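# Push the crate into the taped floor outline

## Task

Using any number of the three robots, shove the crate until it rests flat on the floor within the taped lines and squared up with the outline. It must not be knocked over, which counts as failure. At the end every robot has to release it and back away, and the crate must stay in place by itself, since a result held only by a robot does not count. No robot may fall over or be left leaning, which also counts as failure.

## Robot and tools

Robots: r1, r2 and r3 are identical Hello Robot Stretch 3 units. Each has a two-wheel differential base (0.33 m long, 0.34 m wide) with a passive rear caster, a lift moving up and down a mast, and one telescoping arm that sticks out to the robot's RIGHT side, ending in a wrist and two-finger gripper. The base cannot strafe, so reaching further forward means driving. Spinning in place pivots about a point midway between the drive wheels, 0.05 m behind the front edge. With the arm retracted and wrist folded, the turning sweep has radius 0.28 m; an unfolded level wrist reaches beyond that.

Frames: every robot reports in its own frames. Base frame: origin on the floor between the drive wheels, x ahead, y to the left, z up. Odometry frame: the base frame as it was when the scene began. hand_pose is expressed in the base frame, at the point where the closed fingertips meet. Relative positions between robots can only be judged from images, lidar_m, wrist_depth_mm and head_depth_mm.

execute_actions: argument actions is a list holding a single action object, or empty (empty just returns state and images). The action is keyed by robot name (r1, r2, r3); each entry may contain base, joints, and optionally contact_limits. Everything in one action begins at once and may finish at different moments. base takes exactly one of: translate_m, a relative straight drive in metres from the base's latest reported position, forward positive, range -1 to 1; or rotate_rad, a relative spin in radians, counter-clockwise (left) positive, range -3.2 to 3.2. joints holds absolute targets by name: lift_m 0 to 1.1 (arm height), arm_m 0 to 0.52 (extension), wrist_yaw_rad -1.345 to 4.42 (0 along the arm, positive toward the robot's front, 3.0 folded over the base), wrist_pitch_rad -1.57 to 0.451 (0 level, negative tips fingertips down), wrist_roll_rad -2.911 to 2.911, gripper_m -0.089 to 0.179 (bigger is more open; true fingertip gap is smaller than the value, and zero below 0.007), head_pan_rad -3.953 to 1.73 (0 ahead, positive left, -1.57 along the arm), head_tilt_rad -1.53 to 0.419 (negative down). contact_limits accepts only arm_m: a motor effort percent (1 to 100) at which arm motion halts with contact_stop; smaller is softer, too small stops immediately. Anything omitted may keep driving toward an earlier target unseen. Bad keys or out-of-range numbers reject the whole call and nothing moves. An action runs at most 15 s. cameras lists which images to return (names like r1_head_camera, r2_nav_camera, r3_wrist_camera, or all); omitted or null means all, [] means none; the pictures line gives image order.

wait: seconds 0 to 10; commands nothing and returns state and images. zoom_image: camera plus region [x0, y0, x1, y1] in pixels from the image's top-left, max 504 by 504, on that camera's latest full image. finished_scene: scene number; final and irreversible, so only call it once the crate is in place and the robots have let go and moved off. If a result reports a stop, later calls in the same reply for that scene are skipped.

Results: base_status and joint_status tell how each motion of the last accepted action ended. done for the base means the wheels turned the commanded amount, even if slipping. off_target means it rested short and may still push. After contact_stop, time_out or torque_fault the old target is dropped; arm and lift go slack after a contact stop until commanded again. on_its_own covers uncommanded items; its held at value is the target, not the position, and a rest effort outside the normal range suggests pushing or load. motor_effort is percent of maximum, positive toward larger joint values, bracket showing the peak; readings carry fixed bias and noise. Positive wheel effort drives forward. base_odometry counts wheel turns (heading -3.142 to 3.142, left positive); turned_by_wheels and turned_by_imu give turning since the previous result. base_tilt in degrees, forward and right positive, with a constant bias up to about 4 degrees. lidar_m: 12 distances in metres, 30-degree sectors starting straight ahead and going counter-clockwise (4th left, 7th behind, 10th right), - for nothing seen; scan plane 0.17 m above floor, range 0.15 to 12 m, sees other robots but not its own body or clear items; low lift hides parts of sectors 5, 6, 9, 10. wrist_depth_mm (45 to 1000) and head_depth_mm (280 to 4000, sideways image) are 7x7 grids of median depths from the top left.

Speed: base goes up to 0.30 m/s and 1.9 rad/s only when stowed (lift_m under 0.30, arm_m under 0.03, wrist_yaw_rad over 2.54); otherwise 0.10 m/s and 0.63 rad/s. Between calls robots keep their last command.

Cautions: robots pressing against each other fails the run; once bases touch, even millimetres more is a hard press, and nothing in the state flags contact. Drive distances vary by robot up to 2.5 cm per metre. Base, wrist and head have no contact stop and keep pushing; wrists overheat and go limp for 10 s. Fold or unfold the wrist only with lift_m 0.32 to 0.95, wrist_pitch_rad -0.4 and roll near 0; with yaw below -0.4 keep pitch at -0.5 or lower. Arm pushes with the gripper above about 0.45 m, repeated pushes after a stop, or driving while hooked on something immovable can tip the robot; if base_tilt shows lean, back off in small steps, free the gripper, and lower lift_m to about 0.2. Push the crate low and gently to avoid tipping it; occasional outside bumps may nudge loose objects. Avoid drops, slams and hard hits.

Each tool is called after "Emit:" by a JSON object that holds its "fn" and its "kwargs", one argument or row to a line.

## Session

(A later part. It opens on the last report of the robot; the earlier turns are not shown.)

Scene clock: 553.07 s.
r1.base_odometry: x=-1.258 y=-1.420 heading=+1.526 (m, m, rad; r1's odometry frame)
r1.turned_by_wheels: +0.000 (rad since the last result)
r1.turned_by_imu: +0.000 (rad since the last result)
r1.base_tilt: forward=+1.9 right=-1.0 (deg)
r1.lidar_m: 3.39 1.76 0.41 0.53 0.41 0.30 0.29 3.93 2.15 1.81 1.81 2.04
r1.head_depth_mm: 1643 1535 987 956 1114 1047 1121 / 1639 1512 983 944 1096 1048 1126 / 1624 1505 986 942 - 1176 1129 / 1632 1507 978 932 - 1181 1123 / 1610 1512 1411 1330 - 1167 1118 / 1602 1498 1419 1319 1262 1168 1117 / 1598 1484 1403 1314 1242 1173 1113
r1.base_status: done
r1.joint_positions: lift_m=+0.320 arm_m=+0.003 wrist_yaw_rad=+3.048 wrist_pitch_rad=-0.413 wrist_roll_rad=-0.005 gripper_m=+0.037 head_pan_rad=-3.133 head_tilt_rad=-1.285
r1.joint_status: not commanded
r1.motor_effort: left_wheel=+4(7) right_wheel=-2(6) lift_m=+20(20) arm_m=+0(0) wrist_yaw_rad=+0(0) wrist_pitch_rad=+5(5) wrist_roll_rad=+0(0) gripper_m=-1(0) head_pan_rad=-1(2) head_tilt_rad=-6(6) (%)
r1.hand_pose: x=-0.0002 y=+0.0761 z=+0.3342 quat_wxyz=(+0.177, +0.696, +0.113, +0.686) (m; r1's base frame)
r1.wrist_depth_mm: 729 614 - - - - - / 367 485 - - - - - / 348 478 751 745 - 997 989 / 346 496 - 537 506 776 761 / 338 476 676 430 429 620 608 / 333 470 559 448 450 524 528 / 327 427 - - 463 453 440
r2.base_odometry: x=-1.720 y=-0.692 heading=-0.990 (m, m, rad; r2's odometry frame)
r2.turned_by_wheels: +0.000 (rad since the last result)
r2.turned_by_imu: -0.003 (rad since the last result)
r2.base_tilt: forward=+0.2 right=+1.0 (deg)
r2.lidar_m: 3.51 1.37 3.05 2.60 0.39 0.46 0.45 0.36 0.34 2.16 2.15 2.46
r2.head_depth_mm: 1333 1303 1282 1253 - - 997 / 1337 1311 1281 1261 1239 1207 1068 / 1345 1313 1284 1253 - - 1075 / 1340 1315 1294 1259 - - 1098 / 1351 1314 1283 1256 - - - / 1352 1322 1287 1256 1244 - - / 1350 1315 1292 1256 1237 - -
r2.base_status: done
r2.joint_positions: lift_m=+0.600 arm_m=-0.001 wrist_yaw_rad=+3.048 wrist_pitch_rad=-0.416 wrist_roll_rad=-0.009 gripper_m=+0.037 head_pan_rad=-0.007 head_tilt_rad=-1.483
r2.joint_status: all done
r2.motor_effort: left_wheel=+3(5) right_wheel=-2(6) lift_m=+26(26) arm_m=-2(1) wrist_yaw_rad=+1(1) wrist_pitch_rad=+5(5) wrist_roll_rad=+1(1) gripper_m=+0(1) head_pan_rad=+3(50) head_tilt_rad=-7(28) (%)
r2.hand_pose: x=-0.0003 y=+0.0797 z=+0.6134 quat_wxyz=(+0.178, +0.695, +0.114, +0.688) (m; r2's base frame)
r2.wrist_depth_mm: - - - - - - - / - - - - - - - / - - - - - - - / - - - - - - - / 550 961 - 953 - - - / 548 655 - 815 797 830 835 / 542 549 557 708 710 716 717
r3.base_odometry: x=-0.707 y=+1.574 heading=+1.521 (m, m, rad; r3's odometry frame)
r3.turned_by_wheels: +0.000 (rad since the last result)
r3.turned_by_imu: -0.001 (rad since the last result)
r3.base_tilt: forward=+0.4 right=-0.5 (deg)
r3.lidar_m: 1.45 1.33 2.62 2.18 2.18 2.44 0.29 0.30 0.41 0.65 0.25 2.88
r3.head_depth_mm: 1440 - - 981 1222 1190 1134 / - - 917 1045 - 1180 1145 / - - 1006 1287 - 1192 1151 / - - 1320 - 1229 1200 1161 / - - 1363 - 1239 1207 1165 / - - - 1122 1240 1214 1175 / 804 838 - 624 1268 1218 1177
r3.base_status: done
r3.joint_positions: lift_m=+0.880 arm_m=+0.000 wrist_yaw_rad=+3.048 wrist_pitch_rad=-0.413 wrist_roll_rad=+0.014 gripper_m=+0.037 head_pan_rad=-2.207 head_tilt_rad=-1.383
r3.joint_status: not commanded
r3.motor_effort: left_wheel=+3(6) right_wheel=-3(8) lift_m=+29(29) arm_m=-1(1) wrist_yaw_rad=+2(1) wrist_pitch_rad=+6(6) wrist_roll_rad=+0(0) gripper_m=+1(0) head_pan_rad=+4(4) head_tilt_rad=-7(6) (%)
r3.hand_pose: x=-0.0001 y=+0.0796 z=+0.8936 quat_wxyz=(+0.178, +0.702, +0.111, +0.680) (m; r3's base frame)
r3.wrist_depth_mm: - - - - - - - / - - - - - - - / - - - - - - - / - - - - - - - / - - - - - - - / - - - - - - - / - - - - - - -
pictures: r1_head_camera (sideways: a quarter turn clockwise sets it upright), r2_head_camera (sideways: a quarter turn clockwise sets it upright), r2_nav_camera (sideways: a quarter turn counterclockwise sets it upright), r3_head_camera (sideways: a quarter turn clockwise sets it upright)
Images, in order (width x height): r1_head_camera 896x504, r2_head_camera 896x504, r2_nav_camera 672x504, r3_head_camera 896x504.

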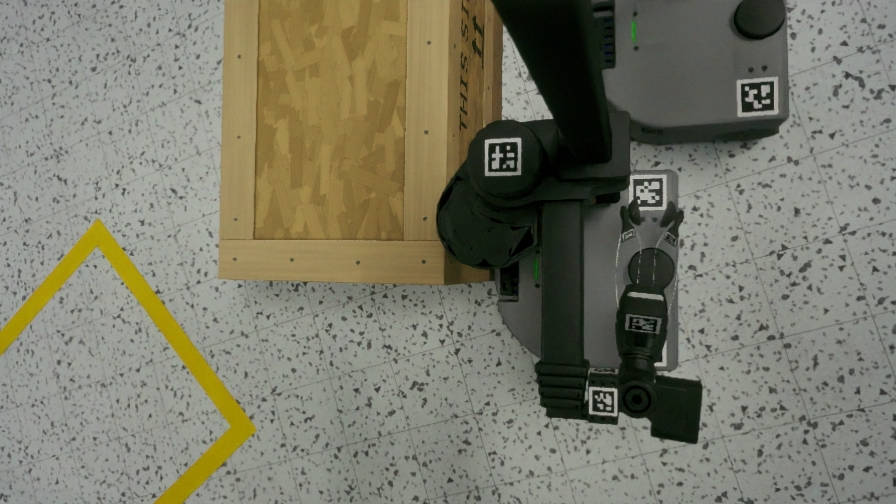

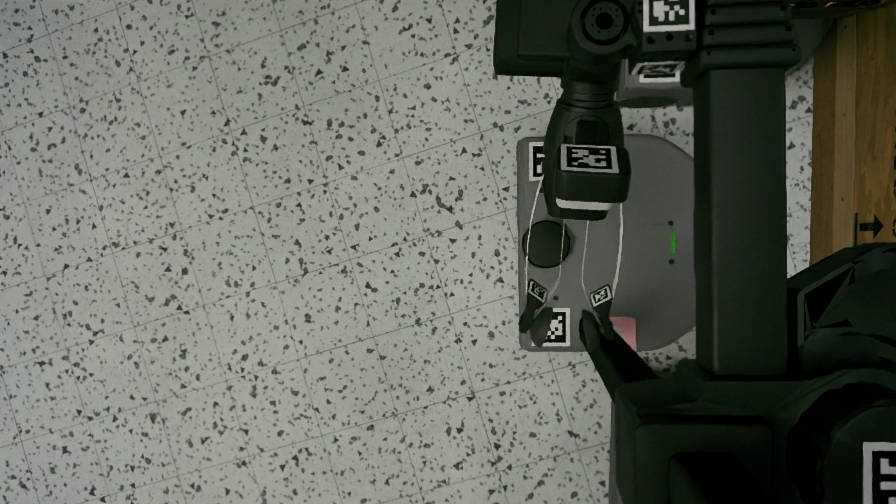

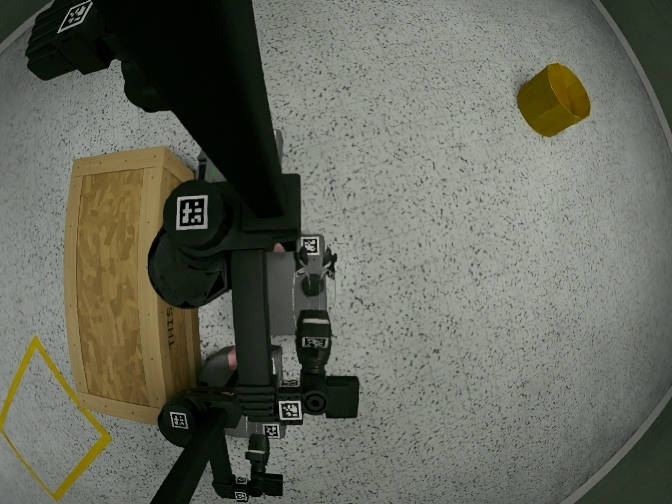

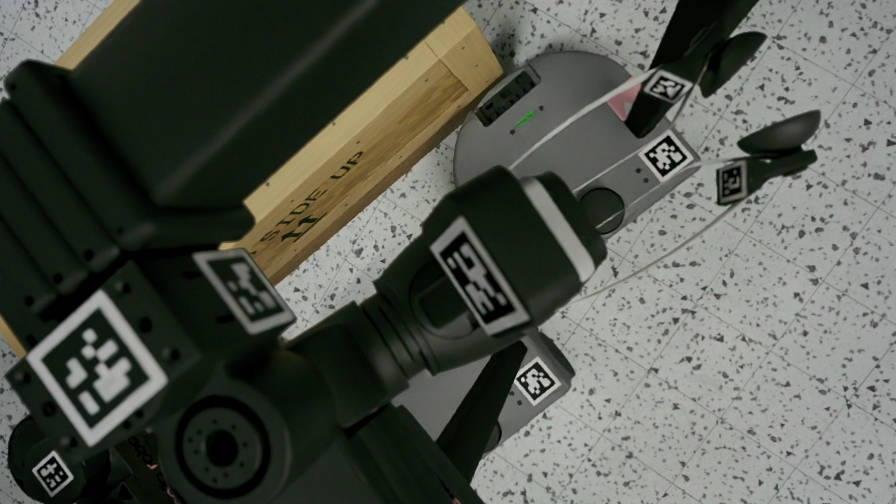

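Emit:
{"fn": "execute_actions", "kwargs": {
  "actions": [
    {"r2":{"base":{"translate_m":-0.165}}}
  ],
  "cameras": ["r1_head_camera"]
}}

Emit:
{"fn": "execute_actions", "kwargs": {
  "actions": [
    {"r1":{"base":{"translate_m":-0.06}},"r2":{"base":{"translate_m":-0.06}},"r3":{"base":{"translate_m":-0.06}}}
  ],
  "cameras": ["r1_head_camera","r3_head_camera","r1_nav_camera"]
}}

Scene clock: 560.80 s.
r1.base_odometry: x=-1.258 y=-1.420 heading=+1.526 (m, m, rad; r1's odometry frame)
r1.turned_by_wheels: +0.000 (rad since the last result)
r1.turned_by_imu: +0.000 (rad since the last result)
r1.base_tilt: forward=+1.9 right=-1.0 (deg)
r1.lidar_m: 3.38 1.75 1.78 0.37 0.41 0.30 0.29 3.96 2.15 1.81 1.81 2.05
r1.head_depth_mm: 1648 1522 990 951 1084 1168 1132 / 1637 1524 988 947 1083 1175 1131 / 1615 1514 981 936 - 1181 1123 / 1615 1509 978 937 - 1176 1117 / 1616 1507 1406 1323 - 1167 1116 / 1618 1497 1406 1311 1265 1172 1122 / 1595 1496 1397 1313 1244 1174 1118
r1.base_status: not commanded
r1.joint_positions: lift_m=+0.320 arm_m=+0.003 wrist_yaw_rad=+3.048 wrist_pitch_rad=-0.413 wrist_roll_rad=-0.005 gripper_m=+0.037 head_pan_rad=-3.133 head_tilt_rad=-1.285
r1.joint_status: not commanded
r1.motor_effort: left_wheel=+3(4) right_wheel=-2(2) lift_m=+20(21) arm_m=-1(0) wrist_yaw_rad=+2(1) wrist_pitch_rad=+5(5) wrist_roll_rad=+0(0) gripper_m=+0(0) head_pan_rad=-2(1) head_tilt_rad=-6(6) (%)
r1.hand_pose: x=-0.0002 y=+0.0761 z=+0.3342 quat_wxyz=(+0.177, +0.696, +0.113, +0.686) (m; r1's base frame)
r1.wrist_depth_mm: 724 622 520 - - - - / 365 488 900 - - - - / 353 493 731 763 - - 947 / 344 507 - 546 800 770 741 / 338 441 438 436 677 628 626 / 329 460 422 426 515 539 521 / 323 437 - - 470 452 448
r2.base_odometry: x=-1.811 y=-0.554 heading=-0.990 (m, m, rad; r2's odometry frame)
r2.turned_by_wheels: +0.000 (rad since the last result)
r2.turned_by_imu: -0.002 (rad since the last result)
r2.base_tilt: forward=+0.2 right=+1.0 (deg)
r2.lidar_m: 3.68 1.52 2.99 0.36 0.40 0.30 0.29 0.30 0.26 0.26 2.20 2.51
r2.head_depth_mm: 1337 1309 1279 1256 - - 813 / 1343 1314 1280 1258 1156 1205 817 / 1349 1319 1282 1255 - - 814 / 1354 1317 1283 1253 - - 814 / 1354 1314 1287 1256 - - - / 1338 1321 1290 1269 1090 - - / 1355 1325 1290 1263 1080 - -
r2.base_status: done
r2.joint_positions: lift_m=+0.600 arm_m=-0.001 wrist_yaw_rad=+3.048 wrist_pitch_rad=-0.416 wrist_roll_rad=-0.009 gripper_m=+0.037 head_pan_rad=-0.007 head_tilt_rad=-1.483
r2.joint_status: not commanded
r2.motor_effort: left_wheel=+3(5) right_wheel=-3(8) lift_m=+26(26) arm_m=-2(2) wrist_yaw_rad=+2(2) wrist_pitch_rad=+5(5) wrist_roll_rad=+1(1) gripper_m=-1(0) head_pan_rad=+2(3) head_tilt_rad=-7(7) (%)
r2.hand_pose: x=-0.0003 y=+0.0797 z=+0.6134 quat_wxyz=(+0.178, +0.695, +0.114, +0.688) (m; r2's base frame)
r2.wrist_depth_mm: - - - - - - - / - - - - - - - / - - - - - - - / - - - - - - - / 447 536 - 769 - - - / 388 524 - 653 794 824 823 / 349 479 567 590 711 715 711
r3.base_odometry: x=-0.707 y=+1.574 heading=+1.521 (m, m, rad; r3's odometry frame)
r3.turned_by_wheels: +0.000 (rad since the last result)
r3.turned_by_imu: -0.001 (rad since the last result)
r3.base_tilt: forward=+0.4 right=-0.6 (deg)
r3.lidar_m: 1.45 1.34 2.62 2.19 2.17 2.44 0.29 0.30 0.25 0.25 2.57 2.88
r3.head_depth_mm: 1436 - - 984 1222 1191 1131 / - - 917 1050 - 1180 1141 / - - 1007 1282 - 1190 1154 / - - 1163 - 1225 1196 1158 / - - 515 - 1253 1203 1167 / - - - 1303 1256 1215 1168 / 324 807 - 1306 1265 1219 1178
r3.base_status: not commanded
r3.joint_positions: lift_m=+0.880 arm_m=+0.000 wrist_yaw_rad=+3.048 wrist_pitch_rad=-0.413 wrist_roll_rad=+0.014 gripper_m=+0.037 head_pan_rad=-2.207 head_tilt_rad=-1.383
r3.joint_status: not commanded
r3.motor_effort: left_wheel=+2(2) right_wheel=-3(3) lift_m=+29(29) arm_m=-1(1) wrist_yaw_rad=+3(2) wrist_pitch_rad=+6(6) wrist_roll_rad=+0(0) gripper_m=+0(0) head_pan_rad=+3(2) head_tilt_rad=-6(6) (%)
r3.hand_pose: x=-0.0001 y=+0.0796 z=+0.8936 quat_wxyz=(+0.178, +0.702, +0.111, +0.680) (m; r3's base frame)
r3.wrist_depth_mm: - - - - - - - / - - - - - - - / - - - - - - - / - - - - - - - / - - - - - - - / - - - - - - - / - - - - - - -
pictures: r1_head_camera (sideways: a quarter turn clockwise sets it upright)
Images, in order (width x height): r1_head_camera 896x504.

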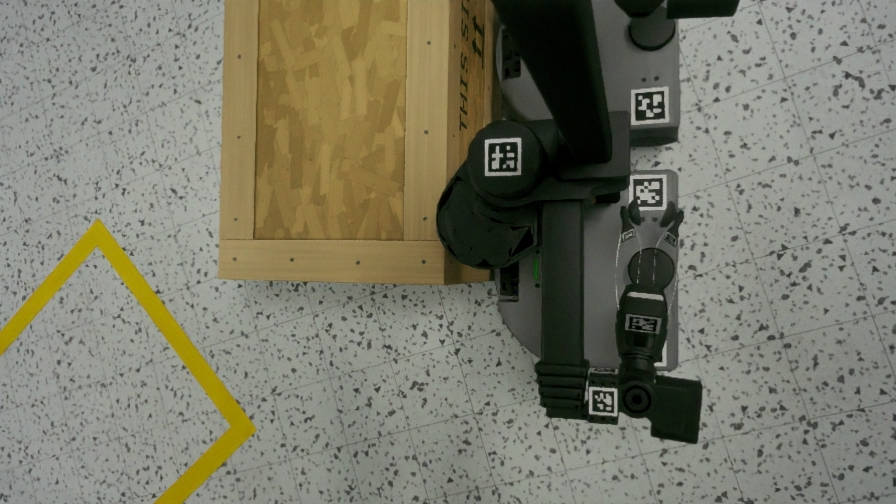

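Scene clock: 562.97 s.
r1.base_odometry: x=-1.261 y=-1.480 heading=+1.526 (m, m, rad; r1's odometry frame)
r1.turned_by_wheels: +0.000 (rad since the last result)
r1.turned_by_imu: +0.001 (rad since the last result)
r1.base_tilt: forward=+1.9 right=-1.0 (deg)
r1.lidar_m: 3.44 1.80 1.87 0.37 0.39 0.29 0.27 3.97 2.18 1.84 1.83 2.07
r1.head_depth_mm: 1637 1520 990 955 1082 1163 1129 / 1635 1509 983 950 1083 1172 1129 / 1617 1508 981 936 - 1172 1131 / 1617 1509 976 934 - 1178 1125 / 1621 1503 1413 1324 - 1175 1122 / 1611 1496 1405 1317 1267 1168 1116 / 1604 1486 1401 1315 1236 1183 1115
r1.base_status: done
r1.joint_positions: lift_m=+0.320 arm_m=+0.003 wrist_yaw_rad=+3.048 wrist_pitch_rad=-0.413 wrist_roll_rad=-0.005 gripper_m=+0.037 head_pan_rad=-3.134 head_tilt_rad=-1.286
r1.joint_status: not commanded
r1.motor_effort: left_wheel=-3(31) right_wheel=-18(32) lift_m=+21(21) arm_m=+0(0) wrist_yaw_rad=+2(1) wrist_pitch_rad=+5(5) wrist_roll_rad=+0(0) gripper_m=+0(0) head_pan_rad=-2(1) head_tilt_rad=-5(6) (%)
r1.hand_pose: x=-0.0003 y=+0.0761 z=+0.3341 quat_wxyz=(+0.177, +0.696, +0.113, +0.686) (m; r1's base frame)
r1.wrist_depth_mm: 740 629 520 - - - - / 355 466 - - - - - / 334 465 729 763 - - 959 / 331 479 - 524 787 768 759 / 324 433 442 434 674 633 610 / 318 443 405 433 526 531 520 / 308 408 - - 461 449 449
r2.base_odometry: x=-1.843 y=-0.504 heading=-0.990 (m, m, rad; r2's odometry frame)
r2.turned_by_wheels: -0.001 (rad since the last result)
r2.turned_by_imu: +0.002 (rad since the last result)
r2.base_tilt: forward=+0.2 right=+0.8 (deg)
r2.lidar_m: 3.72 1.57 2.97 0.36 0.38 0.29 0.28 0.29 0.26 0.26 2.22 2.54
r2.head_depth_mm: 1347 1300 1278 1252 - - 814 / 1341 1310 1278 1259 1160 1208 814 / 1334 1310 1283 1258 - - 818 / 1351 1313 1286 1262 - - 819 / 1347 1311 1288 1258 - - - / 1341 1308 1288 1256 1083 - - / 1349 1314 1286 1269 1077 - -
r2.base_status: translate_m off_target (by the wheels' count: -0.0596 of -0.0600)
r2.joint_positions: lift_m=+0.600 arm_m=-0.001 wrist_yaw_rad=+3.049 wrist_pitch_rad=-0.416 wrist_roll_rad=-0.009 gripper_m=+0.037 head_pan_rad=-0.006 head_tilt_rad=-1.485
r2.joint_status: not commanded
r2.on_its_own: left_wheel is at rest, and its effort (-67) is outside its rest range (-18 to +18); right_wheel is at rest, and its effort (-34) is outside its rest range (-18 to +18)
r2.motor_effort: left_wheel=-67(88) right_wheel=-34(72) lift_m=+28(28) arm_m=-2(2) wrist_yaw_rad=+1(2) wrist_pitch_rad=+5(5) wrist_roll_rad=+0(1) gripper_m=+0(1) head_pan_rad=+2(4) head_tilt_rad=-7(7) (%)
r2.hand_pose: x=-0.0006 y=+0.0797 z=+0.6132 quat_wxyz=(+0.178, +0.694, +0.115, +0.688) (m; r2's base frame)
r2.wrist_depth_mm: - - - - - - - / - - - - - - - / - - - - - - - / - - - - - - - / 445 510 - 791 - 954 - / 382 504 - 673 809 826 827 / 342 464 574 591 725 715 726
r3.base_odometry: x=-0.710 y=+1.514 heading=+1.522 (m, m, rad; r3's odometry frame)
r3.turned_by_wheels: +0.000 (rad since the last result)
r3.turned_by_imu: +0.006 (rad since the last result)
r3.base_tilt: forward=+0.4 right=-0.6 (deg)
r3.lidar_m: 1.45 1.39 2.59 2.17 2.16 2.43 0.28 0.29 0.25 0.25 2.59 2.91
r3.head_depth_mm: 1438 - - 896 1219 1195 1139 / - - 911 1013 - 1176 1140 / - - 943 1282 - 1187 1145 / - - 1159 - 1228 1201 1156 / - - 520 - 1248 1201 1162 / - - - 1303 1255 1211 1170 / 330 809 - 1307 1267 1220 1173
r3.base_status: translate_m off_target (by the wheels' count: -0.0598 of -0.0600)
r3.joint_positions: lift_m=+0.880 arm_m=+0.000 wrist_yaw_rad=+3.048 wrist_pitch_rad=-0.414 wrist_roll_rad=+0.014 gripper_m=+0.037 head_pan_rad=-2.206 head_tilt_rad=-1.384
r3.joint_status: not commanded
r3.on_its_own: left_wheel is at rest, and its effort (-21) is outside its rest range (-18 to +18); right_wheel is at rest, and its effort (-55) is outside its rest range (-18 to +18)
r3.motor_effort: left_wheel=-21(69) right_wheel=-55(69) lift_m=+28(29) arm_m=-1(1) wrist_yaw_rad=+3(2) wrist_pitch_rad=+7(7) wrist_roll_rad=+0(0) gripper_m=-1(1) head_pan_rad=+4(6) head_tilt_rad=-5(8) (%)
r3.hand_pose: x=-0.0003 y=+0.0795 z=+0.8934 quat_wxyz=(+0.178, +0.702, +0.112, +0.680) (m; r3's base frame)
r3.wrist_depth_mm: - - - - - - - / - - - - - - - / - - - - - - - / - - - - - - - / - - - - - - - / - - - - - - - / - - - - - - -
pictures: r1_head_camera (sideways: a quarter turn clockwise sets it upright), r1_nav_camera (sideways: a quarter turn counterclockwise sets it upright), r3_head_camera (sideways: a quarter turn clockwise sets it upright)
Images, in order (width x height): r1_head_camera 896x504, r1_nav_camera 672x504, r3_head_camera 896x504.

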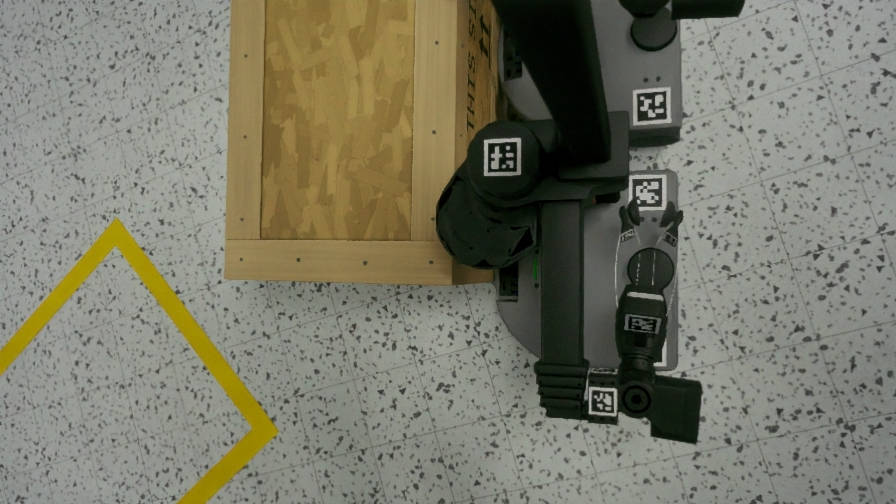

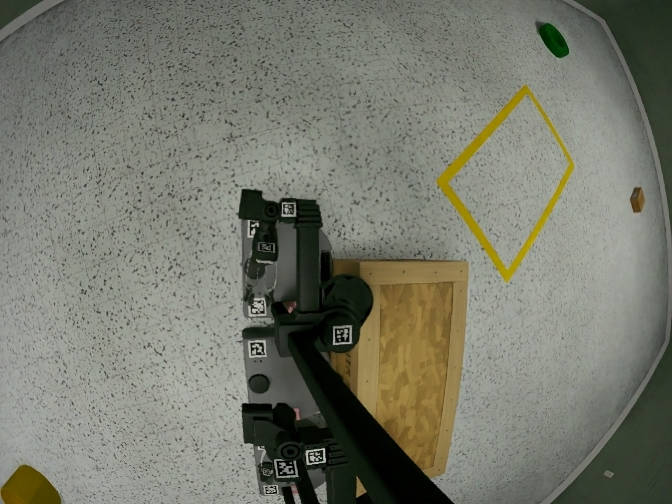

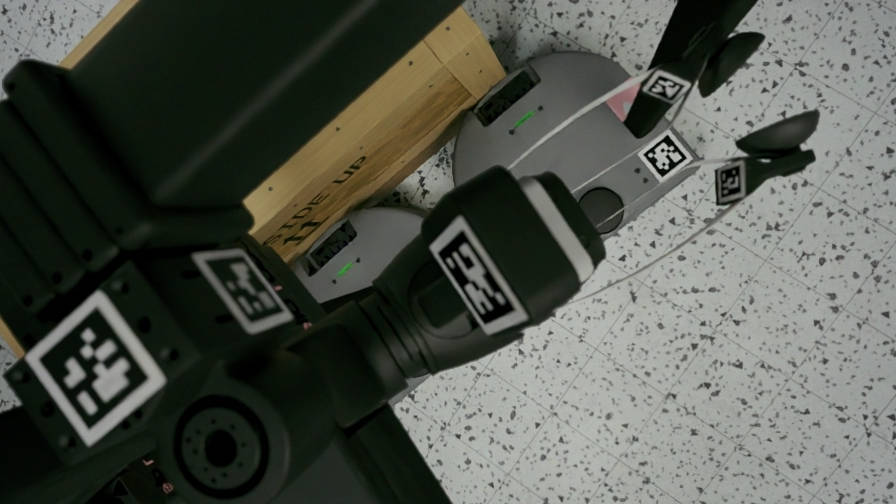

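Emit:
{"fn": "execute_actions", "kwargs": {
  "actions": [
    {"r1":{"base":{"translate_m":-0.25}},"r2":{"base":{"translate_m":0.2},"joints":{"head_pan_rad":-3.14,"head_tilt_rad":-0.9}},"r3":{"base":{"translate_m":-0.25}}}
  ],
  "cameras": ["r1_head_camera","r3_head_camera","r2_nav_camera"]
}}

Scene clock: 577.10 s.
r1.base_odometry: x=-1.272 y=-1.729 heading=+1.527 (m, m, rad; r1's odometry frame)
r1.turned_by_wheels: +0.001 (rad since the last result)
r1.turned_by_imu: +0.006 (rad since the last result)
r1.base_tilt: forward=+1.9 right=-1.0 (deg)
r1.lidar_m: 3.56 0.58 0.64 0.77 0.37 0.28 0.27 4.06 2.26 1.90 1.90 2.15
r1.head_depth_mm: 1625 1526 992 938 1242 1195 990 / 1632 1526 986 941 1234 1191 1007 / 1626 1525 982 936 - 1174 1130 / 1620 1507 983 939 - 1178 1123 / 1626 1500 1400 1333 - 1175 1118 / 1620 1497 1403 1318 1267 1169 1116 / 1607 1492 1405 1303 1244 1176 1112
r1.base_status: translate_m off_target (by the wheels' count: -0.2497 of -0.2500)
r1.joint_positions: lift_m=+0.320 arm_m=+0.003 wrist_yaw_rad=+3.048 wrist_pitch_rad=-0.413 wrist_roll_rad=-0.005 gripper_m=+0.037 head_pan_rad=-3.134 head_tilt_rad=-1.286
r1.joint_status: not commanded
r1.on_its_own: left_wheel is at rest, and its effort (-30) is outside its rest range (-18 to +18); right_wheel is at rest, and its effort (-57) is outside its rest range (-18 to +18)
r1.motor_effort: left_wheel=-30(52) right_wheel=-57(68) lift_m=+21(21) arm_m=+0(1) wrist_yaw_rad=+2(1) wrist_pitch_rad=+6(6) wrist_roll_rad=+0(0) gripper_m=+0(0) head_pan_rad=-1(2) head_tilt_rad=-6(6) (%)
r1.hand_pose: x=-0.0003 y=+0.0761 z=+0.3341 quat_wxyz=(+0.177, +0.696, +0.113, +0.686) (m; r1's base frame)
r1.wrist_depth_mm: - 632 - - - - - / 337 432 - - - - - / 319 430 788 760 - 640 987 / 318 446 - 787 612 494 478 / 310 438 603 661 543 440 422 / 310 432 565 530 534 501 474 / 306 398 - - 457 450 438
r2.base_odometry: x=-1.734 y=-0.671 heading=-0.990 (m, m, rad; r2's odometry frame)
r2.turned_by_wheels: +0.000 (rad since the last result)
r2.turned_by_imu: +0.001 (rad since the last result)
r2.base_tilt: forward=+0.3 right=+1.0 (deg)
r2.lidar_m: 3.54 1.39 3.03 2.59 0.53 0.53 0.71 0.56 2.54 2.16 2.16 2.48
r2.head_depth_mm: 3004 2364 1935 1150 1199 - - / 3018 2351 1925 1155 1245 - - / 3064 2336 1946 1155 1303 - - / 3096 2364 1942 1150 1338 1274 1165 / 3094 2397 1956 1169 1355 1270 1168 / 3089 2407 1370 1162 1221 1159 1171 / 3123 2425 1972 806 1195 1155 1168
r2.base_status: done
r2.joint_positions: lift_m=+0.600 arm_m=-0.001 wrist_yaw_rad=+3.049 wrist_pitch_rad=-0.416 wrist_roll_rad=-0.009 gripper_m=+0.037 head_pan_rad=-3.133 head_tilt_rad=-0.903
r2.joint_status: all done
r2.motor_effort: left_wheel=+0(54) right_wheel=+1(32) lift_m=+29(28) arm_m=-2(2) wrist_yaw_rad=+1(1) wrist_pitch_rad=+5(5) wrist_roll_rad=+1(1) gripper_m=+0(2) head_pan_rad=-3(49) head_tilt_rad=+1(28) (%)
r2.hand_pose: x=-0.0006 y=+0.0797 z=+0.6132 quat_wxyz=(+0.178, +0.694, +0.115, +0.688) (m; r2's base frame)
r2.wrist_depth_mm: - - - - - - - / - - - - - - - / - - - - - - - / - - - - - - - / 735 814 - 974 - 964 - / 635 677 - 821 802 827 828 / 553 617 702 709 704 709 731
r3.base_odometry: x=-0.722 y=+1.265 heading=+1.521 (m, m, rad; r3's odometry frame)
r3.turned_by_wheels: -0.001 (rad since the last result)
r3.turned_by_imu: +0.025 (rad since the last result)
r3.base_tilt: forward=+0.5 right=-0.6 (deg)
r3.lidar_m: 1.60 1.59 2.47 2.09 2.09 2.38 0.28 0.29 0.42 0.66 0.54 0.41
r3.head_depth_mm: 1432 - - 897 1225 1192 1137 / - - 915 1036 - 1178 1146 / - - 1034 1298 - 1191 1148 / - - 1329 - 1230 1193 1155 / - - 1353 - 1250 1201 1169 / - - - 1295 1239 1216 1170 / 793 862 - 1141 1112 1213 1177
r3.base_status: translate_m off_target (by the wheels' count: -0.2496 of -0.2500)
r3.joint_positions: lift_m=+0.880 arm_m=+0.000 wrist_yaw_rad=+3.049 wrist_pitch_rad=-0.414 wrist_roll_rad=+0.014 gripper_m=+0.037 head_pan_rad=-2.206 head_tilt_rad=-1.385
r3.joint_status: not commanded
r3.on_its_own: left_wheel is at rest, and its effort (-62) is outside its rest range (-18 to +18); right_wheel is at rest, and its effort (-48) is outside its rest range (-18 to +18)
r3.motor_effort: left_wheel=-62(97) right_wheel=-48(79) lift_m=+28(28) arm_m=-1(1) wrist_yaw_rad=+1(1) wrist_pitch_rad=+7(7) wrist_roll_rad=+0(0) gripper_m=+0(0) head_pan_rad=+4(3) head_tilt_rad=-6(6) (%)
r3.hand_pose: x=-0.0004 y=+0.0795 z=+0.8934 quat_wxyz=(+0.178, +0.702, +0.112, +0.680) (m; r3's base frame)
r3.wrist_depth_mm: - - - - - - - / - - - - - - - / - - - - - - - / - - - - - - - / - - - - - - - / - - - - - - - / - - - - - - -
pictures: r1_head_camera (sideways: a quarter turn clockwise sets it upright), r2_nav_camera (sideways: a quarter turn counterclockwise sets it upright), r3_head_camera (sideways: a quarter turn clockwise sets it upright)
Images, in order (width x height): r1_head_camera 896x504, r2_nav_camera 672x504, r3_head_camera 896x504.

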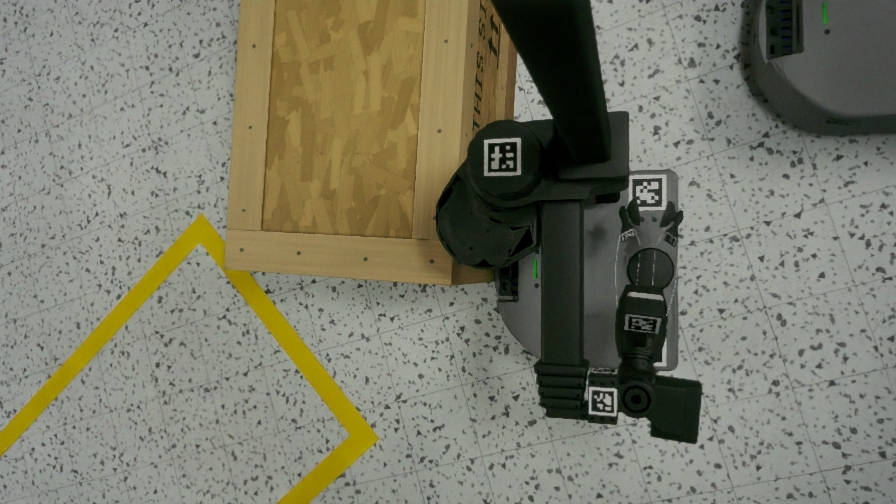

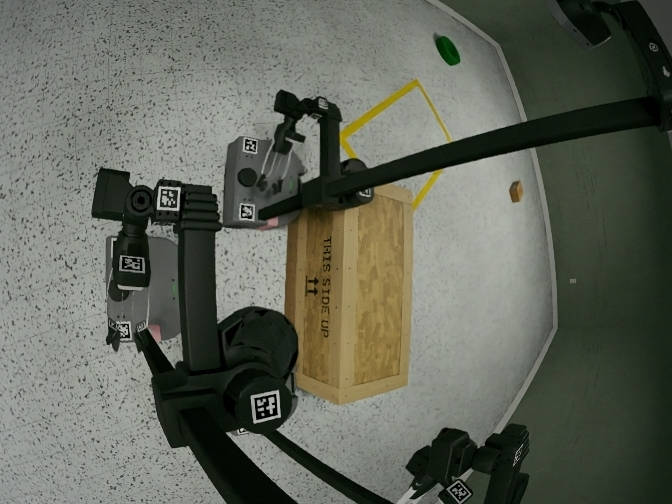

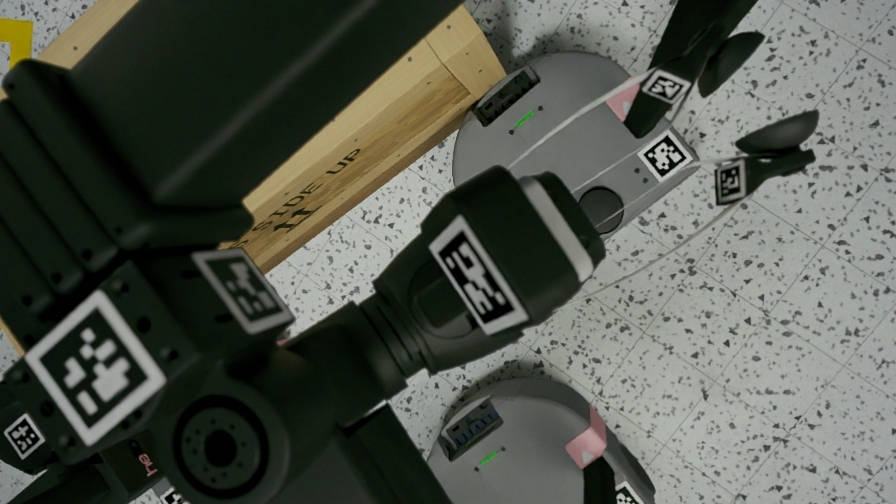

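Emit:
{"fn": "execute_actions", "kwargs": {
  "actions": [
    {"r1":{"base":{"translate_m":0.002}},"r2":{"base":{"rotate_rad":-0.052}},"r3":{"base":{"rotate_rad":-0.03}}}
  ],
  "cameras": []
}}

Emit:
{"fn": "execute_actions", "kwargs": {
  "actions": [
    {"r2":{"base":{"translate_m":-0.3}}}
  ],
  "cameras": ["r1_head_camera","r3_head_camera","r1_nav_camera"]
}}

Scene clock: 601.30 s.
r1.base_odometry: x=-1.272 y=-1.727 heading=+1.527 (m, m, rad; r1's odometry frame)
r1.turned_by_wheels: +0.000 (rad since the last result)
r1.turned_by_imu: +0.000 (rad since the last result)
r1.base_tilt: forward=+1.8 right=-1.1 (deg)
r1.lidar_m: 3.57 0.58 0.65 0.77 0.38 0.29 0.28 4.08 2.25 1.90 1.90 2.16
r1.head_depth_mm: 1630 1524 987 943 1242 1187 983 / 1642 1522 989 944 1244 1184 1025 / 1620 1525 984 938 - 1178 1127 / 1622 1521 986 936 - 1167 1124 / 1596 1504 1406 1325 - 1173 1117 / 1603 1500 1406 1312 1267 1169 1123 / 1608 1491 1402 1305 1236 1175 1117
r1.base_status: done
r1.joint_positions: lift_m=+0.320 arm_m=+0.003 wrist_yaw_rad=+3.048 wrist_pitch_rad=-0.413 wrist_roll_rad=-0.005 gripper_m=+0.037 head_pan_rad=-3.134 head_tilt_rad=-1.286
r1.joint_status: not commanded
r1.motor_effort: left_wheel=+1(26) right_wheel=+0(43) lift_m=+21(20) arm_m=+0(0) wrist_yaw_rad=+1(1) wrist_pitch_rad=+5(6) wrist_roll_rad=+0(0) gripper_m=+0(0) head_pan_rad=-1(2) head_tilt_rad=-6(6) (%)
r1.hand_pose: x=-0.0003 y=+0.0761 z=+0.3341 quat_wxyz=(+0.177, +0.696, +0.113, +0.686) (m; r1's base frame)
r1.wrist_depth_mm: 720 637 - - - - - / 338 434 - - - - - / 321 431 739 776 - 644 949 / 321 453 - 779 621 505 489 / 311 445 599 659 531 447 431 / 305 426 567 548 513 491 485 / 305 402 - - 462 453 449
r2.base_odometry: x=-1.734 y=-0.671 heading=-1.042 (m, m, rad; r2's odometry frame)
r2.turned_by_wheels: -0.052 (rad since the last result)
r2.turned_by_imu: -0.052 (rad since the last result)
r2.base_tilt: forward=+0.2 right=+0.9 (deg)
r2.lidar_m: 3.55 1.39 3.11 2.60 0.54 0.53 0.71 0.56 0.57 2.17 2.16 2.40
r2.head_depth_mm: 3025 2362 1938 1143 1215 - - / 3037 2364 1936 1149 1227 - - / 3032 2372 1946 1155 1317 - - / 3003 2399 1959 1151 1322 1277 1165 / 3048 2416 1971 1157 1341 1265 1165 / 3079 2401 1972 1164 1250 1168 1171 / 3063 2388 1951 899 887 1121 1172
r2.base_status: done
r2.joint_positions: lift_m=+0.600 arm_m=-0.001 wrist_yaw_rad=+3.049 wrist_pitch_rad=-0.416 wrist_roll_rad=-0.009 gripper_m=+0.037 head_pan_rad=-3.133 head_tilt_rad=-0.903
r2.joint_status: not commanded
r2.motor_effort: left_wheel=+3(8) right_wheel=-2(5) lift_m=+28(28) arm_m=-2(2) wrist_yaw_rad=+1(1) wrist_pitch_rad=+5(5) wrist_roll_rad=+1(1) gripper_m=+0(0) head_pan_rad=-4(4) head_tilt_rad=+0(1) (%)
r2.hand_pose: x=-0.0006 y=+0.0797 z=+0.6132 quat_wxyz=(+0.178, +0.694, +0.115, +0.688) (m; r2's base frame)
r2.wrist_depth_mm: - - - - - - - / - - - - - - - / - - - - - - - / - - - - - - - / 707 954 - 969 - 977 - / 630 719 - 822 803 824 852 / 554 641 716 711 710 720 714
r3.base_odometry: x=-0.722 y=+1.265 heading=+1.492 (m, m, rad; r3's odometry frame)
r3.turned_by_wheels: -0.029 (rad since the last result)
r3.turned_by_imu: -0.028 (rad since the last result)
r3.base_tilt: forward=+0.4 right=-0.6 (deg)
r3.lidar_m: 1.61 1.59 2.51 2.09 2.09 2.34 0.28 0.29 0.41 0.66 0.55 0.41
r3.head_depth_mm: 1446 - - 920 1225 1194 1136 / - - 911 1027 - 1178 1144 / - - 989 1293 - 1194 1150 / - - 1323 - 1230 1200 1157 / - - 1362 - 1248 1199 1165 / - - - 1300 1230 1214 1166 / 796 848 - 1151 1111 1220 1176
r3.base_status: done
r3.joint_positions: lift_m=+0.880 arm_m=+0.000 wrist_yaw_rad=+3.049 wrist_pitch_rad=-0.414 wrist_roll_rad=+0.014 gripper_m=+0.037 head_pan_rad=-2.206 head_tilt_rad=-1.385
r3.joint_status: not commanded
r3.on_its_own: right_wheel is at rest, and its effort (-47) is outside its rest range (-18 to +18)
r3.motor_effort: left_wheel=-5(47) right_wheel=-47(60) lift_m=+28(27) arm_m=-1(1) wrist_yaw_rad=+1(1) wrist_pitch_rad=+7(7) wrist_roll_rad=+0(0) gripper_m=+0(0) head_pan_rad=+3(5) head_tilt_rad=-6(6) (%)
r3.hand_pose: x=-0.0004 y=+0.0795 z=+0.8934 quat_wxyz=(+0.178, +0.702, +0.112, +0.680) (m; r3's base frame)
r3.wrist_depth_mm: - - - - - - - / - - - - - - - / - - - - - - - / - - - - - - - / - - - - - - - / - - - - - - - / - - - - - - -
pictures: none
No camera images: the call's "cameras" was empty. Leave "cameras" out to get every camera's image.

Scene clock: 605.47 s.
r1.base_odometry: x=-1.272 y=-1.727 heading=+1.527 (m, m, rad; r1's odometry frame)
r1.turned_by_wheels: +0.000 (rad since the last result)
r1.turned_by_imu: +0.000 (rad since the last result)
r1.base_tilt: forward=+1.8 right=-1.0 (deg)
r1.lidar_m: 3.57 1.99 0.41 0.54 0.38 0.28 0.28 4.08 2.25 1.90 1.90 2.15
r1.head_depth_mm: 1636 1528 983 943 1091 1039 1128 / 1635 1506 985 942 1122 1057 1132 / 1638 1526 980 938 - 1175 1125 / 1623 1505 988 939 - 1179 1126 / 1613 1499 1410 1325 - 1177 1121 / 1604 1509 1408 1312 1264 1170 1117 / 1607 1492 1395 1314 1242 1174 1118
r1.base_status: not commanded
r1.joint_positions: lift_m=+0.320 arm_m=+0.003 wrist_yaw_rad=+3.048 wrist_pitch_rad=-0.413 wrist_roll_rad=-0.005 gripper_m=+0.037 head_pan_rad=-3.134 head_tilt_rad=-1.286
r1.joint_status: not commanded
r1.motor_effort: left_wheel=+1(1) right_wheel=+0(0) lift_m=+21(21) arm_m=+0(0) wrist_yaw_rad=+1(1) wrist_pitch_rad=+6(5) wrist_roll_rad=+0(0) gripper_m=+0(0) head_pan_rad=-2(1) head_tilt_rad=-6(6) (%)
r1.hand_pose: x=-0.0003 y=+0.0761 z=+0.3341 quat_wxyz=(+0.177, +0.696, +0.113, +0.686) (m; r1's base frame)
r1.wrist_depth_mm: 726 633 - - - - - / 340 431 - 987 - - - / 319 427 766 647 - - 976 / 316 452 - 531 513 795 751 / 311 440 604 422 428 619 602 / 311 442 573 460 478 530 514 / 304 405 - - 467 455 442
r2.base_odometry: x=-1.885 y=-0.412 heading=-1.042 (m, m, rad; r2's odometry frame)
r2.turned_by_wheels: +0.000 (rad since the last result)
r2.turned_by_imu: -0.003 (rad since the last result)
r2.base_tilt: forward=+0.3 right=+0.9 (deg)
r2.lidar_m: 3.84 1.64 3.03 0.37 0.36 0.42 0.41 0.43 0.33 0.42 2.26 2.52
r2.head_depth_mm: 3025 2382 1936 1149 998 - - / 3005 2358 1939 1143 998 - - / 3030 2380 1966 1147 1000 - - / 3076 2382 1955 1152 998 1009 1167 / 3150 2394 1965 1151 1004 1041 1174 / 3100 2420 1951 1157 1007 1050 1160 / 2981 2430 1957 1162 1007 948 1019
r2.base_status: done
r2.joint_positions: lift_m=+0.600 arm_m=-0.001 wrist_yaw_rad=+3.049 wrist_pitch_rad=-0.416 wrist_roll_rad=-0.009 gripper_m=+0.037 head_pan_rad=-3.133 head_tilt_rad=-0.902
r2.joint_status: not commanded
r2.motor_effort: left_wheel=+4(5) right_wheel=-1(7) lift_m=+28(28) arm_m=-2(2) wrist_yaw_rad=+1(1) wrist_pitch_rad=+5(5) wrist_roll_rad=+1(1) gripper_m=+0(0) head_pan_rad=-3(4) head_tilt_rad=+1(1) (%)
r2.hand_pose: x=-0.0006 y=+0.0797 z=+0.6132 quat_wxyz=(+0.178, +0.694, +0.115, +0.688) (m; r2's base frame)
r2.wrist_depth_mm: - - - - - - - / - - - - - - - / - - - - - - - / - - - - - - - / 506 970 - 964 - 972 - / 496 667 - 800 799 818 827 / 493 556 560 714 701 713 723
r3.base_odometry: x=-0.722 y=+1.265 heading=+1.492 (m, m, rad; r3's odometry frame)
r3.turned_by_wheels: +0.000 (rad since the last result)
r3.turned_by_imu: -0.001 (rad since the last result)
r3.base_tilt: forward=+0.4 right=-0.5 (deg)
r3.lidar_m: 1.61 1.60 2.51 2.10 2.09 2.35 0.28 0.29 0.41 0.23 0.24 2.99
r3.head_depth_mm: 1439 - - 921 1223 1192 1137 / - - 914 1024 - 1185 1145 / - - 990 1285 - 1196 1144 / - - 1325 - 1230 1200 1157 / - - 1359 - 1237 1203 1164 / - - - 809 1249 1214 1169 / 796 836 - 1299 1270 1222 1175
r3.base_status: not commanded
r3.joint_positions: lift_m=+0.880 arm_m=+0.000 wrist_yaw_rad=+3.049 wrist_pitch_rad=-0.414 wrist_roll_rad=+0.014 gripper_m=+0.037 head_pan_rad=-2.206 head_tilt_rad=-1.385
r3.joint_status: not commanded
r3.on_its_own: right_wheel is at rest, and its effort (-47) is outside its rest range (-18 to +18)
r3.motor_effort: left_wheel=-5(6) right_wheel=-47(47) lift_m=+28(28) arm_m=-1(1) wrist_yaw_rad=+0(0) wrist_pitch_rad=+7(7) wrist_roll_rad=+0(0) gripper_m=+0(0) head_pan_rad=+3(3) head_tilt_rad=-7(7) (%)
r3.hand_pose: x=-0.0004 y=+0.0795 z=+0.8934 quat_wxyz=(+0.178, +0.702, +0.112, +0.680) (m; r3's base frame)
r3.wrist_depth_mm: - - - - - - - / - - - - - - - / - - - - - - - / - - - - - - - / - - - - - - - / - - - - - - - / - - - - - - -
pictures: r1_head_camera (sideways: a quarter turn clockwise sets it upright), r1_nav_camera (sideways: a quarter turn counterclockwise sets it upright), r3_head_camera (sideways: a quarter turn clockwise sets it upright)
Images, in order (width x height): r1_head_camera 896x504, r1_nav_camera 672x504, r3_head_camera 896x504.

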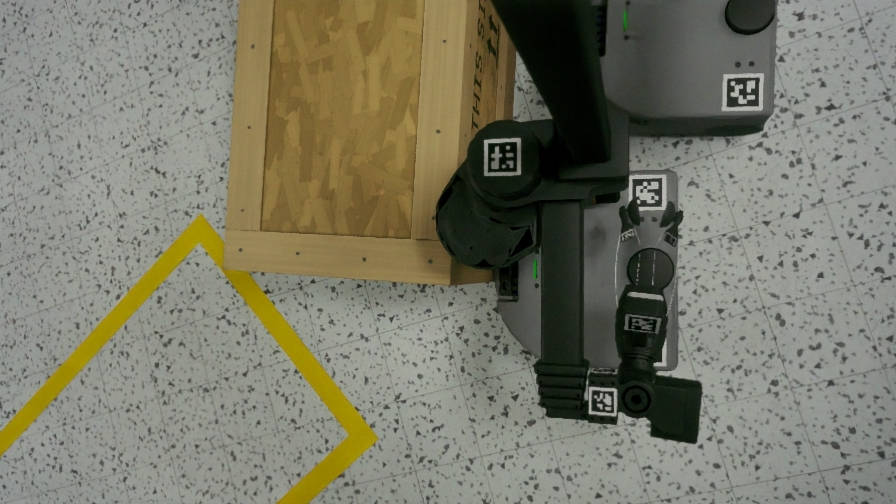

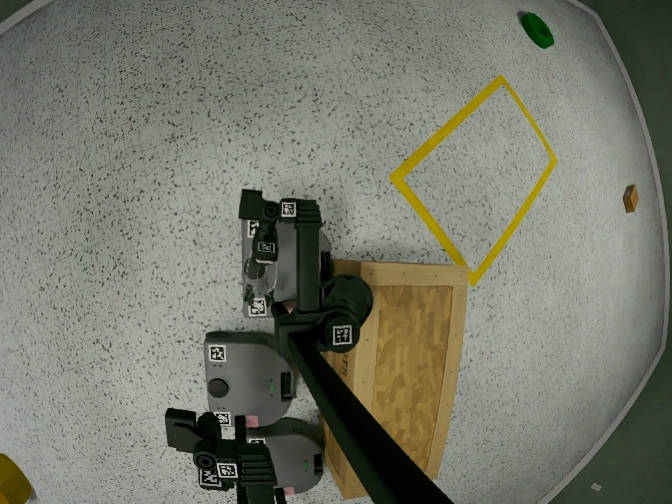

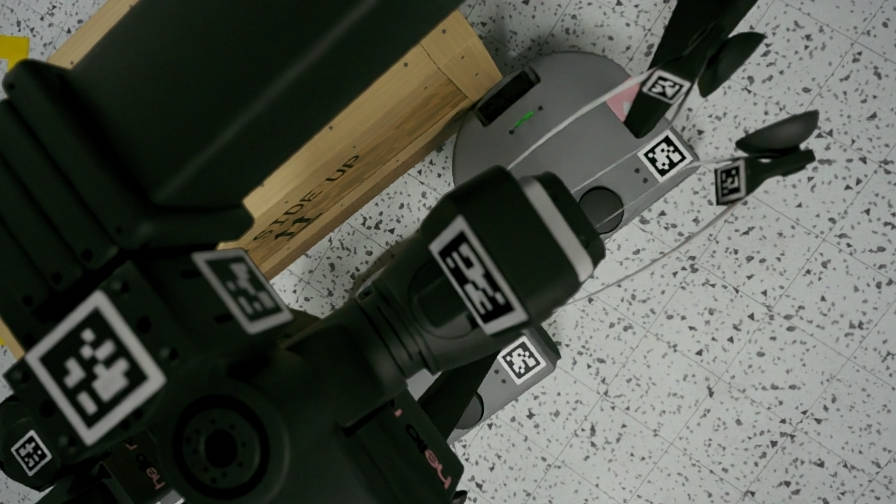

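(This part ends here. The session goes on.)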